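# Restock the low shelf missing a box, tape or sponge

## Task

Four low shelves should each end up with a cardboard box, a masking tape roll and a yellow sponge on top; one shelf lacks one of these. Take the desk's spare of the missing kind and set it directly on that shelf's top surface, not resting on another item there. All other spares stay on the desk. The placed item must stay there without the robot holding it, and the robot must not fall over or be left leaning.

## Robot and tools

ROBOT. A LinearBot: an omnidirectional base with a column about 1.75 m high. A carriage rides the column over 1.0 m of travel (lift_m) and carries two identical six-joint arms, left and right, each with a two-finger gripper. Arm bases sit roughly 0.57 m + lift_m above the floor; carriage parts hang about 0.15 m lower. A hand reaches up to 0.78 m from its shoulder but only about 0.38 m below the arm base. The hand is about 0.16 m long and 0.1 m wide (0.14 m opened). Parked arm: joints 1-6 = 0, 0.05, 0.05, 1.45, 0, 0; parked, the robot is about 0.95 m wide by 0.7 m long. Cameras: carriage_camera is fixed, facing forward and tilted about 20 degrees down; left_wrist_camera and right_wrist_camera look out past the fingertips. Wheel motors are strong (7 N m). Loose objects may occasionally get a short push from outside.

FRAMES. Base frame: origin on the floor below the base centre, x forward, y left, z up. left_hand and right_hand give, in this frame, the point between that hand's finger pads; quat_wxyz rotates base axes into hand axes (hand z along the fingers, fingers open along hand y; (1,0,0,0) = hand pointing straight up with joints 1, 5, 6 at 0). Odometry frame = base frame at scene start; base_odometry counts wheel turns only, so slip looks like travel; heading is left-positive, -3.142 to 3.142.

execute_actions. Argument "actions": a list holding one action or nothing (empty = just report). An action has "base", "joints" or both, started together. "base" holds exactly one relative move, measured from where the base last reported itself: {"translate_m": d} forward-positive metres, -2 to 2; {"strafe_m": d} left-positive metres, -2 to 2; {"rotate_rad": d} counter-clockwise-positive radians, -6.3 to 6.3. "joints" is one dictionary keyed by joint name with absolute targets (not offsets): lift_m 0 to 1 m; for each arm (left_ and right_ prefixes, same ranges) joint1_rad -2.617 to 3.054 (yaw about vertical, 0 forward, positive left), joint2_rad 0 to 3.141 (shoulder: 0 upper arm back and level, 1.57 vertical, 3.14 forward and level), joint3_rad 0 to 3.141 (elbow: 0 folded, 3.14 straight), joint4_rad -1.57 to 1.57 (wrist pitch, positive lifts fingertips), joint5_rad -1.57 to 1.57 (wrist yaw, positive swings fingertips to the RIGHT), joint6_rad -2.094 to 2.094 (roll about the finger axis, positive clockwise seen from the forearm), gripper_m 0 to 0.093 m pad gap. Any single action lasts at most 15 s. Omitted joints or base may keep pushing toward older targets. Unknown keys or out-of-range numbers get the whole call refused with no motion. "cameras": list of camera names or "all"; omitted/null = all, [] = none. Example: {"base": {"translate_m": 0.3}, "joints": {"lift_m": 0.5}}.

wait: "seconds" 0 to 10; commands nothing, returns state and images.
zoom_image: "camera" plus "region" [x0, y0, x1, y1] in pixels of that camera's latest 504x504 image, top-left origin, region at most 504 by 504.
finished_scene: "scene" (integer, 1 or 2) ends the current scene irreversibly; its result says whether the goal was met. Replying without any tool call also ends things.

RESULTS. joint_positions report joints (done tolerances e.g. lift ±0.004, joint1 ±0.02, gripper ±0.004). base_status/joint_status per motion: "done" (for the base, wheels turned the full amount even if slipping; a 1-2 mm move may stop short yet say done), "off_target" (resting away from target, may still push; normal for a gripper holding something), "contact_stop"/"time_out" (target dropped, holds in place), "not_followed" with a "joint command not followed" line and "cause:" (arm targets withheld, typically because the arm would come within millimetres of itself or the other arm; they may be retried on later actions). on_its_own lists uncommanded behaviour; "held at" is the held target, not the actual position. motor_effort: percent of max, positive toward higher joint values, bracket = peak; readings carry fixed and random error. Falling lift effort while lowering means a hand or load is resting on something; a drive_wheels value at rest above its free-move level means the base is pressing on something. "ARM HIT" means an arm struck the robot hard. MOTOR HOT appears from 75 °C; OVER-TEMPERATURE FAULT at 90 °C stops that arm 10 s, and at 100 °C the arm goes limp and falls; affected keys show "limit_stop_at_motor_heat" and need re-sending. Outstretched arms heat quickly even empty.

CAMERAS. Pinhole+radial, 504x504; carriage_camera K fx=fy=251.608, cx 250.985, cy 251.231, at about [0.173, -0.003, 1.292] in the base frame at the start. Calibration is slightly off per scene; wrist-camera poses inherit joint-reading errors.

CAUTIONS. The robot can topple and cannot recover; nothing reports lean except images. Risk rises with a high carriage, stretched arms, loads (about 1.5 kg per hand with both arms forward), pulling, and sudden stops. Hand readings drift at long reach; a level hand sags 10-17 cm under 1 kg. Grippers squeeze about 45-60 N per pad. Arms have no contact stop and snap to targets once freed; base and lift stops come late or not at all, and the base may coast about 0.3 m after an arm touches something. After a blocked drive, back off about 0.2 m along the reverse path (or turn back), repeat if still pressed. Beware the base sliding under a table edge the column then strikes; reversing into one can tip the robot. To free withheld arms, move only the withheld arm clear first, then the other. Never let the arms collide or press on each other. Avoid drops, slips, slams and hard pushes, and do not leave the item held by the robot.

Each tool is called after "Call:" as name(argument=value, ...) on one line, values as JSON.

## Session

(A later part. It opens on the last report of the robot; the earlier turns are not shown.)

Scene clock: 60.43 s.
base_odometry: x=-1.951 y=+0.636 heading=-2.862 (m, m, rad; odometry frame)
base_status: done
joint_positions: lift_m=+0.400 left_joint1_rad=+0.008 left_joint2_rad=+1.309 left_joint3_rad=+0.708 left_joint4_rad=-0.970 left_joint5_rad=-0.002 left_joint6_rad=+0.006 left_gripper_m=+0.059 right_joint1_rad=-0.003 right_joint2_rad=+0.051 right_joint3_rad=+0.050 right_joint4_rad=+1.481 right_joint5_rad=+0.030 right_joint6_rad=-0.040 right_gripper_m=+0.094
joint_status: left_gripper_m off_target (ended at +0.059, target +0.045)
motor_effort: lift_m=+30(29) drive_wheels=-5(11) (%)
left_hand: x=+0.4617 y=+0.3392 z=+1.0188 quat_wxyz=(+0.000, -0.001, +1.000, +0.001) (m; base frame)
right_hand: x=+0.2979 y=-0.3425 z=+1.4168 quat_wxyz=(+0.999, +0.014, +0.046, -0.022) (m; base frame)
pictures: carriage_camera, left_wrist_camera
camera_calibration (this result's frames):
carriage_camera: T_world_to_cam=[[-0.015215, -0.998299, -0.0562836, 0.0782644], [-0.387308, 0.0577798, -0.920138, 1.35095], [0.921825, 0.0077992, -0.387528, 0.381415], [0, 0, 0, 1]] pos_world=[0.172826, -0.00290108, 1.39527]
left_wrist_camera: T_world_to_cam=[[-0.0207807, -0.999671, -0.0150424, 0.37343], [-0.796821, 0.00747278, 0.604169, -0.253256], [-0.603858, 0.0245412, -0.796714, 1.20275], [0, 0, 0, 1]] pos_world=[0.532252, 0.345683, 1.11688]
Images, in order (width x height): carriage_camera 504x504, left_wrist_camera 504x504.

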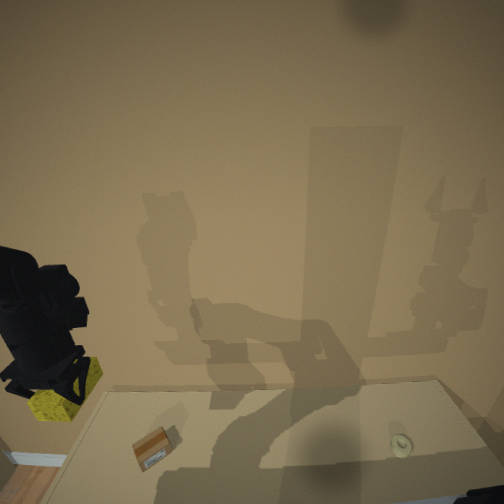

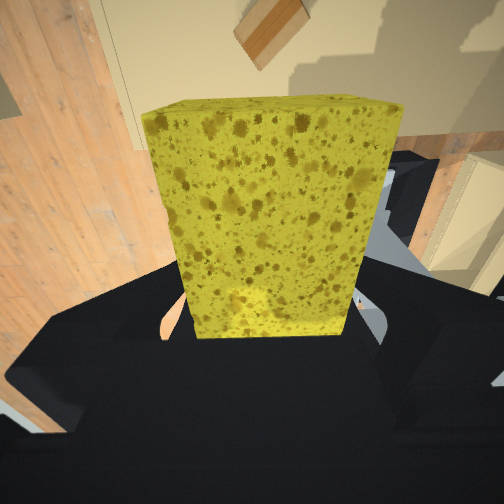

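Call:
execute_actions(actions=[{"joints":{"left_joint1_rad":-0.69,"left_joint2_rad":2.613,"left_joint3_rad":1.542,"left_joint4_rad":-0.50,"left_joint5_rad":0,"left_joint6_rad":0,"left_gripper_m":0.045}}], cameras=["carriage_camera","left_wrist_camera"])

Call:
execute_actions(actions=[{"joints":{"lift_m":0.26,"left_gripper_m":0.045}}], cameras=["carriage_camera","left_wrist_camera"])

Scene clock: 62.60 s.
base_odometry: x=-1.951 y=+0.636 heading=-2.862 (m, m, rad; odometry frame)
base_status: not commanded
joint_positions: lift_m=+0.400 left_joint1_rad=-0.698 left_joint2_rad=+2.620 left_joint3_rad=+1.526 left_joint4_rad=-0.502 left_joint5_rad=+0.002 left_joint6_rad=+0.006 left_gripper_m=+0.059 right_joint1_rad=-0.003 right_joint2_rad=+0.051 right_joint3_rad=+0.050 right_joint4_rad=+1.481 right_joint5_rad=+0.030 right_joint6_rad=-0.040 right_gripper_m=+0.094
joint_status: left_gripper_m off_target (ended at +0.059, target +0.045); the others done
motor_effort: lift_m=+29(27) drive_wheels=-4(5) (%)
left_hand: x=+0.5868 y=+0.0745 z=+0.7944 quat_wxyz=(-0.012, +0.345, +0.939, +0.003) (m; base frame)
right_hand: x=+0.2979 y=-0.3425 z=+1.4168 quat_wxyz=(+0.999, +0.014, +0.046, -0.022) (m; base frame)
pictures: carriage_camera, left_wrist_camera
camera_calibration (this result's frames):
carriage_camera: T_world_to_cam=[[-0.015215, -0.998299, -0.0562836, 0.0782649], [-0.387308, 0.0577798, -0.920138, 1.35096], [0.921825, 0.0077992, -0.387528, 0.381419], [0, 0, 0, 1]] pos_world=[0.172826, -0.00290108, 1.39528]
left_wrist_camera: T_world_to_cam=[[-0.664713, -0.747019, -0.0109192, 0.46382], [-0.588817, 0.514834, 0.623089, -0.190876], [-0.459838, 0.420605, -0.782074, 0.980448], [0, 0, 0, 1]] pos_world=[0.646764, 0.0323703, 0.890781]
Images, in order (width x height): carriage_camera 504x504, left_wrist_camera 504x504.

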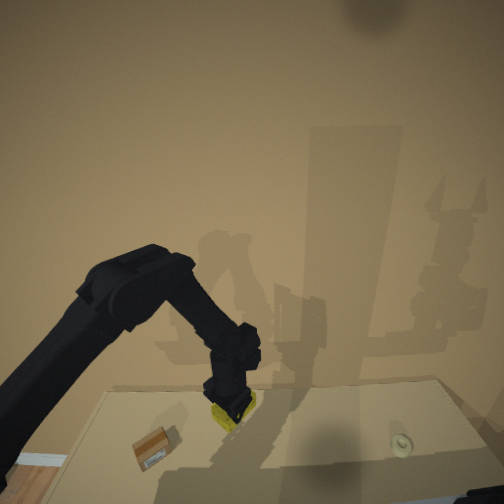

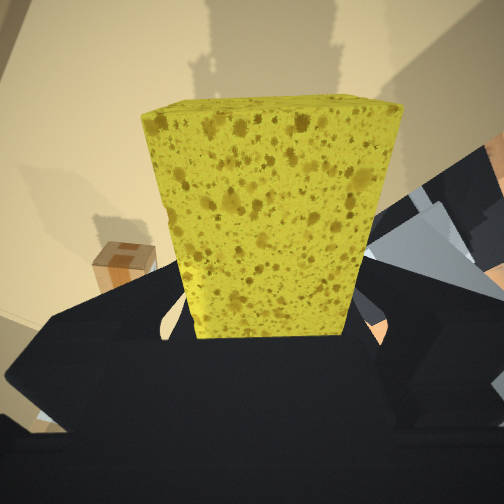

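Scene clock: 63.70 s.
base_odometry: x=-1.951 y=+0.636 heading=-2.862 (m, m, rad; odometry frame)
base_status: not commanded
joint_positions: lift_m=+0.260 left_joint1_rad=-0.698 left_joint2_rad=+2.617 left_joint3_rad=+1.530 left_joint4_rad=-0.501 left_joint5_rad=+0.001 left_joint6_rad=+0.006 left_gripper_m=+0.059 right_joint1_rad=-0.003 right_joint2_rad=+0.051 right_joint3_rad=+0.050 right_joint4_rad=+1.481 right_joint5_rad=+0.030 right_joint6_rad=-0.040 right_gripper_m=+0.094
joint_status: left_gripper_m off_target (ended at +0.059, target +0.045); the others done
motor_effort: lift_m=+29(30) drive_wheels=-4(4) (%)
left_hand: x=+0.5891 y=+0.0728 z=+0.6562 quat_wxyz=(-0.008, +0.345, +0.939, +0.003) (m; base frame)
right_hand: x=+0.2979 y=-0.3425 z=+1.2768 quat_wxyz=(+0.999, +0.014, +0.046, -0.022) (m; base frame)
pictures: carriage_camera, left_wrist_camera
camera_calibration (this result's frames):
carriage_camera: T_world_to_cam=[[-0.015215, -0.998299, -0.0562836, 0.0703873], [-0.387308, 0.0577798, -0.920138, 1.22217], [0.921825, 0.0077992, -0.387528, 0.327179], [0, 0, 0, 1]] pos_world=[0.172826, -0.00290108, 1.25532]
left_wrist_camera: T_world_to_cam=[[-0.664655, -0.74705, -0.0122833, 0.463452], [-0.592885, 0.517346, 0.617123, -0.0964001], [-0.454667, 0.417456, -0.786771, 0.874346], [0, 0, 0, 1]] pos_world=[0.648417, 0.0310928, 0.753093]
Images, in order (width x height): carriage_camera 504x504, left_wrist_camera 504x504.

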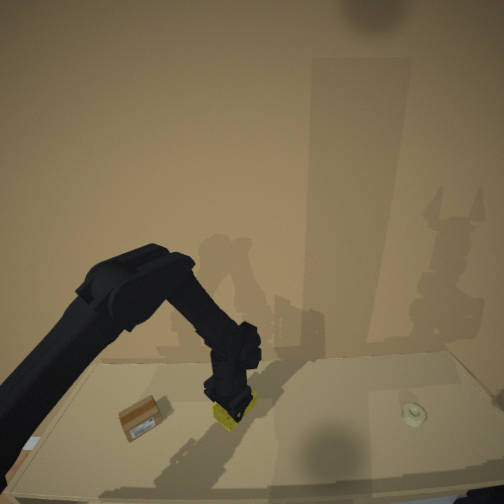

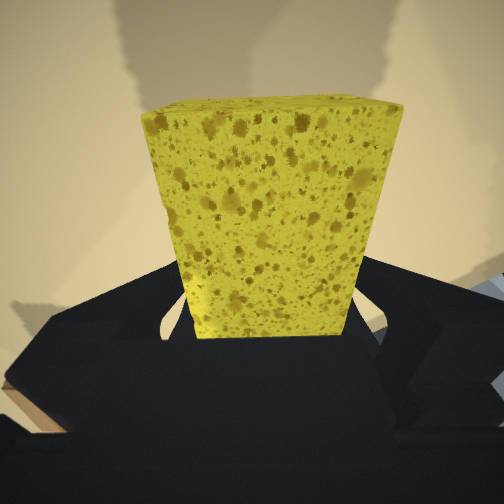

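Call:
execute_actions(actions=[{"joints":{"lift_m":0.232,"left_gripper_m":0.045}}], cameras=["carriage_camera","left_wrist_camera"])

Scene clock: 64.40 s.
base_odometry: x=-1.951 y=+0.636 heading=-2.862 (m, m, rad; odometry frame)
base_status: not commanded
joint_positions: lift_m=+0.232 left_joint1_rad=-0.698 left_joint2_rad=+2.620 left_joint3_rad=+1.530 left_joint4_rad=-0.499 left_joint5_rad=+0.000 left_joint6_rad=+0.006 left_gripper_m=+0.059 right_joint1_rad=-0.003 right_joint2_rad=+0.051 right_joint3_rad=+0.050 right_joint4_rad=+1.481 right_joint5_rad=+0.030 right_joint6_rad=-0.040 right_gripper_m=+0.094
joint_status: left_gripper_m off_target (ended at +0.059, target +0.045); the others done
motor_effort: lift_m=+28(28) drive_wheels=-4(4) (%)
left_hand: x=+0.5890 y=+0.0731 z=+0.6271 quat_wxyz=(-0.008, +0.345, +0.939, +0.003) (m; base frame)
right_hand: x=+0.2979 y=-0.3425 z=+1.2488 quat_wxyz=(+0.999, +0.014, +0.046, -0.022) (m; base frame)
pictures: carriage_camera, left_wrist_camera
camera_calibration (this result's frames):
carriage_camera: T_world_to_cam=[[-0.015215, -0.998299, -0.0562836, 0.0688101], [-0.387308, 0.0577798, -0.920138, 1.19639], [0.921825, 0.0077992, -0.387528, 0.31632], [0, 0, 0, 1]] pos_world=[0.172826, -0.00290108, 1.2273]
left_wrist_camera: T_world_to_cam=[[-0.664662, -0.747031, -0.0130347, 0.463693], [-0.593, 0.516842, 0.617434, -0.0787424], [-0.454505, 0.418115, -0.786515, 0.851009], [0, 0, 0, 1]] pos_world=[0.648292, 0.0312707, 0.723993]
Images, in order (width x height): carriage_camera 504x504, left_wrist_camera 504x504.

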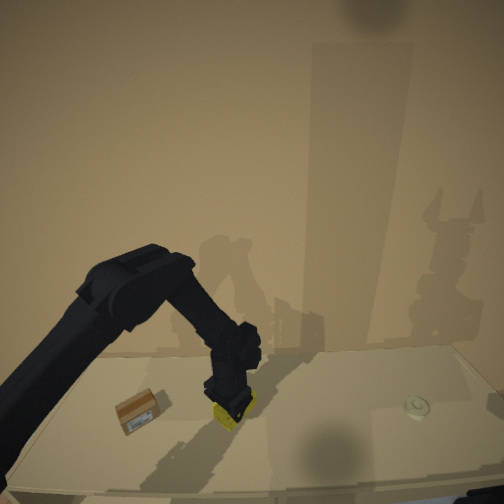

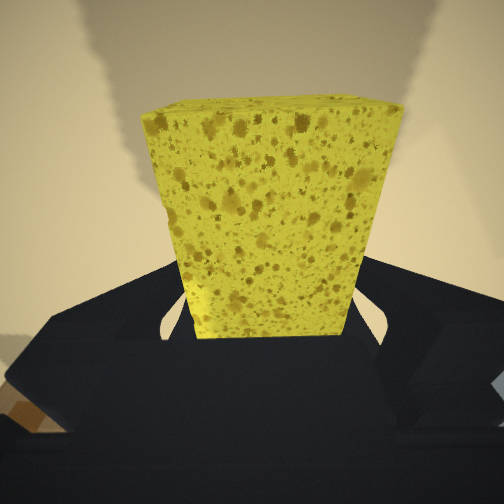

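No contact yet; lowering a bit more.

Call:
execute_actions(actions=[{"joints":{"lift_m":0.218,"left_gripper_m":0.045}}], cameras=["carriage_camera"])

Scene clock: 65.00 s.
base_odometry: x=-1.951 y=+0.636 heading=-2.862 (m, m, rad; odometry frame)
base_status: not commanded
joint_positions: lift_m=+0.218 left_joint1_rad=-0.698 left_joint2_rad=+2.593 left_joint3_rad=+1.530 left_joint4_rad=-0.523 left_joint5_rad=-0.001 left_joint6_rad=+0.006 left_gripper_m=+0.059 right_joint1_rad=-0.003 right_joint2_rad=+0.051 right_joint3_rad=+0.050 right_joint4_rad=+1.481 right_joint5_rad=+0.030 right_joint6_rad=-0.040 right_gripper_m=+0.094
joint_status: left_gripper_m off_target (ended at +0.059, target +0.045); the others done
motor_effort: lift_m=+26(33) drive_wheels=+4(4) (%)
left_hand: x=+0.5907 y=+0.0719 z=+0.6239 quat_wxyz=(-0.007, +0.345, +0.939, +0.003) (m; base frame)
right_hand: x=+0.2979 y=-0.3425 z=+1.2350 quat_wxyz=(+0.999, +0.014, +0.046, -0.022) (m; base frame)
pictures: carriage_camera
camera_calibration (this result's frames):
carriage_camera: T_world_to_cam=[[-0.015215, -0.998299, -0.0562836, 0.068034], [-0.387308, 0.0577798, -0.920138, 1.1837], [0.921825, 0.0077992, -0.387528, 0.310976], [0, 0, 0, 1]] pos_world=[0.172826, -0.00290108, 1.21351]
Images, in order (width x height): carriage_camera 504x504.

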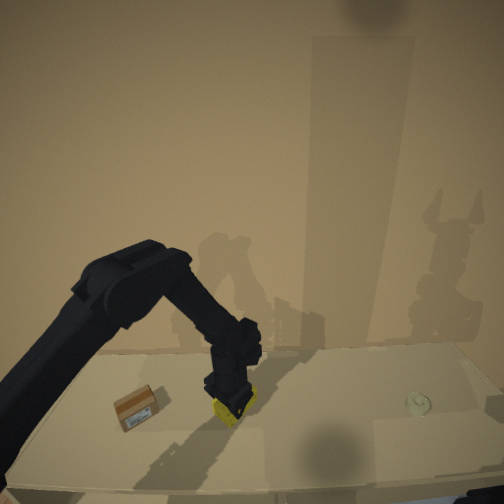

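Contact made. Release slightly above the press point.

Call:
execute_actions(actions=[{"joints":{"lift_m":0.226,"left_gripper_m":0.093}}], cameras=["left_wrist_camera"])

Call:
execute_actions(actions=[{"joints":{"lift_m":0.36}}], cameras=["carriage_camera","left_wrist_camera"])

Scene clock: 65.70 s.
base_odometry: x=-1.951 y=+0.636 heading=-2.862 (m, m, rad; odometry frame)
base_status: not commanded
joint_positions: lift_m=+0.226 left_joint1_rad=-0.698 left_joint2_rad=+2.602 left_joint3_rad=+1.530 left_joint4_rad=-0.508 left_joint5_rad=-0.001 left_joint6_rad=+0.006 left_gripper_m=+0.093 right_joint1_rad=-0.003 right_joint2_rad=+0.051 right_joint3_rad=+0.050 right_joint4_rad=+1.481 right_joint5_rad=+0.030 right_joint6_rad=-0.040 right_gripper_m=+0.094
joint_status: all done
motor_effort: lift_m=+29(34) drive_wheels=+4(5) (%)
left_hand: x=+0.5914 y=+0.0712 z=+0.6282 quat_wxyz=(-0.004, +0.345, +0.939, +0.002) (m; base frame)
right_hand: x=+0.2979 y=-0.3425 z=+1.2428 quat_wxyz=(+0.999, +0.014, +0.046, -0.022) (m; base frame)
pictures: left_wrist_camera
camera_calibration (this result's frames):
left_wrist_camera: T_world_to_cam=[[-0.664291, -0.747342, -0.0140427, 0.464362], [-0.597444, 0.519573, 0.610823, -0.0704655], [-0.449198, 0.414154, -0.791643, 0.854131], [0, 0, 0, 1]] pos_world=[0.650046, 0.029908, 0.725729]
Images, in order (width x height): left_wrist_camera 504x504.

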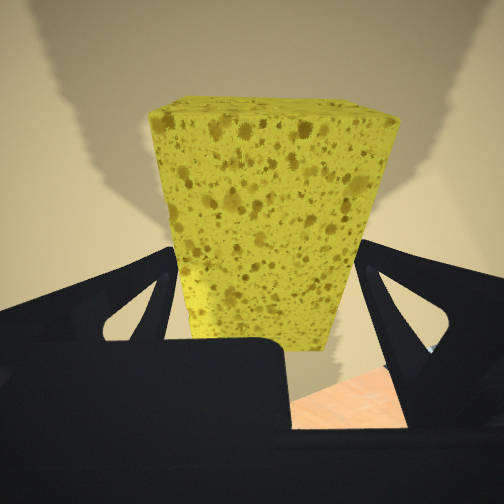

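Scene clock: 66.77 s.
base_odometry: x=-1.951 y=+0.636 heading=-2.862 (m, m, rad; odometry frame)
base_status: not commanded
joint_positions: lift_m=+0.360 left_joint1_rad=-0.698 left_joint2_rad=+2.613 left_joint3_rad=+1.530 left_joint4_rad=-0.501 left_joint5_rad=-0.001 left_joint6_rad=+0.006 left_gripper_m=+0.093 right_joint1_rad=-0.003 right_joint2_rad=+0.051 right_joint3_rad=+0.050 right_joint4_rad=+1.481 right_joint5_rad=+0.030 right_joint6_rad=-0.040 right_gripper_m=+0.094
joint_status: all done
motor_effort: lift_m=+28(34) drive_wheels=+4(5) (%)
left_hand: x=+0.5902 y=+0.0722 z=+0.7579 quat_wxyz=(-0.006, +0.345, +0.939, +0.002) (m; base frame)
right_hand: x=+0.2979 y=-0.3425 z=+1.3769 quat_wxyz=(+0.999, +0.014, +0.046, -0.022) (m; base frame)
pictures: carriage_camera, left_wrist_camera
camera_calibration (this result's frames):
carriage_camera: T_world_to_cam=[[-0.015215, -0.998299, -0.0562836, 0.0760202], [-0.387308, 0.0577798, -0.920138, 1.31426], [0.921825, 0.0077992, -0.387528, 0.365963], [0, 0, 0, 1]] pos_world=[0.172826, -0.00290108, 1.3554]
left_wrist_camera: T_world_to_cam=[[-0.664331, -0.747315, -0.013553, 0.465725], [-0.595507, 0.518248, 0.613833, -0.154208], [-0.451703, 0.415859, -0.78932, 0.955454], [0, 0, 0, 1]] pos_world=[0.649145, 0.0306271, 0.855129]
Images, in order (width x height): carriage_camera 504x504, left_wrist_camera 504x504.

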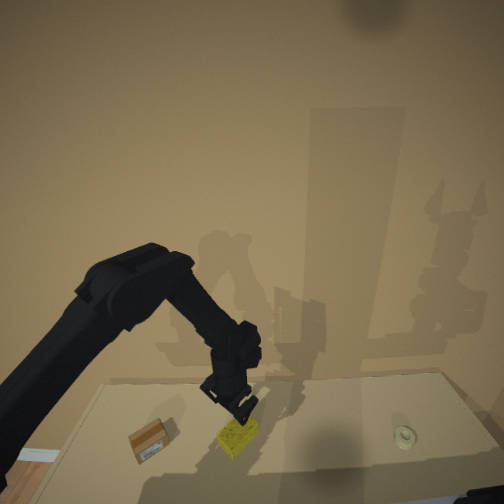

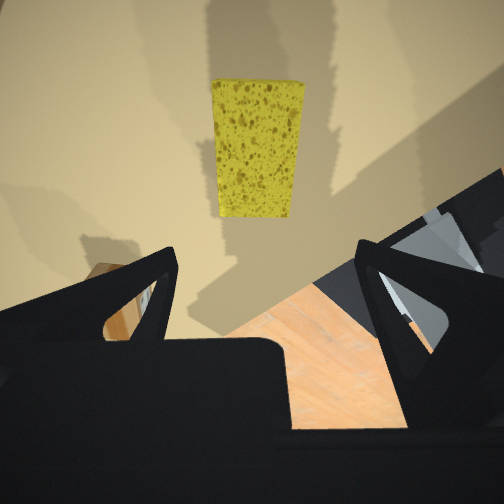

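Call:
execute_actions(actions=[{"joints":{"left_joint1_rad":0,"left_joint2_rad":0.05,"left_joint3_rad":0.05,"left_joint4_rad":1.45}}], cameras=["carriage_camera"])

Call:
finished_scene(scene=1)

Scene clock: 69.23 s.
base_odometry: x=-1.951 y=+0.636 heading=-2.862 (m, m, rad; odometry frame)
base_status: not commanded
joint_positions: lift_m=+0.360 left_joint1_rad=-0.006 left_joint2_rad=+0.058 left_joint3_rad=+0.064 left_joint4_rad=+1.457 left_joint5_rad=-0.006 left_joint6_rad=+0.005 left_gripper_m=+0.093 right_joint1_rad=-0.003 right_joint2_rad=+0.051 right_joint3_rad=+0.050 right_joint4_rad=+1.481 right_joint5_rad=+0.030 right_joint6_rad=-0.040 right_gripper_m=+0.094
joint_status: all done
motor_effort: lift_m=+28(28) drive_wheels=-4(5) (%)
left_hand: x=+0.3017 y=+0.3382 z=+1.3802 quat_wxyz=(+0.999, -0.003, +0.054, +0.000) (m; base frame)
right_hand: x=+0.2979 y=-0.3425 z=+1.3769 quat_wxyz=(+0.999, +0.014, +0.046, -0.022) (m; base frame)
pictures: carriage_camera
camera_calibration (this result's frames):
carriage_camera: T_world_to_cam=[[-0.015215, -0.998299, -0.0562836, 0.0760202], [-0.387308, 0.0577798, -0.920138, 1.31426], [0.921825, 0.0077992, -0.387528, 0.365963], [0, 0, 0, 1]] pos_world=[0.172826, -0.00290108, 1.3554]
Images, in order (width x height): carriage_camera 504x504.

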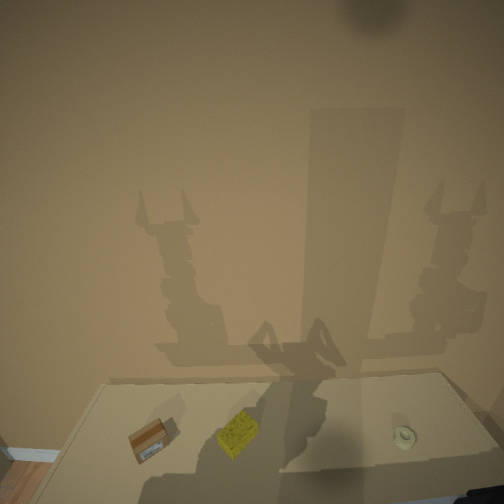

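The scene is finished: the task was done.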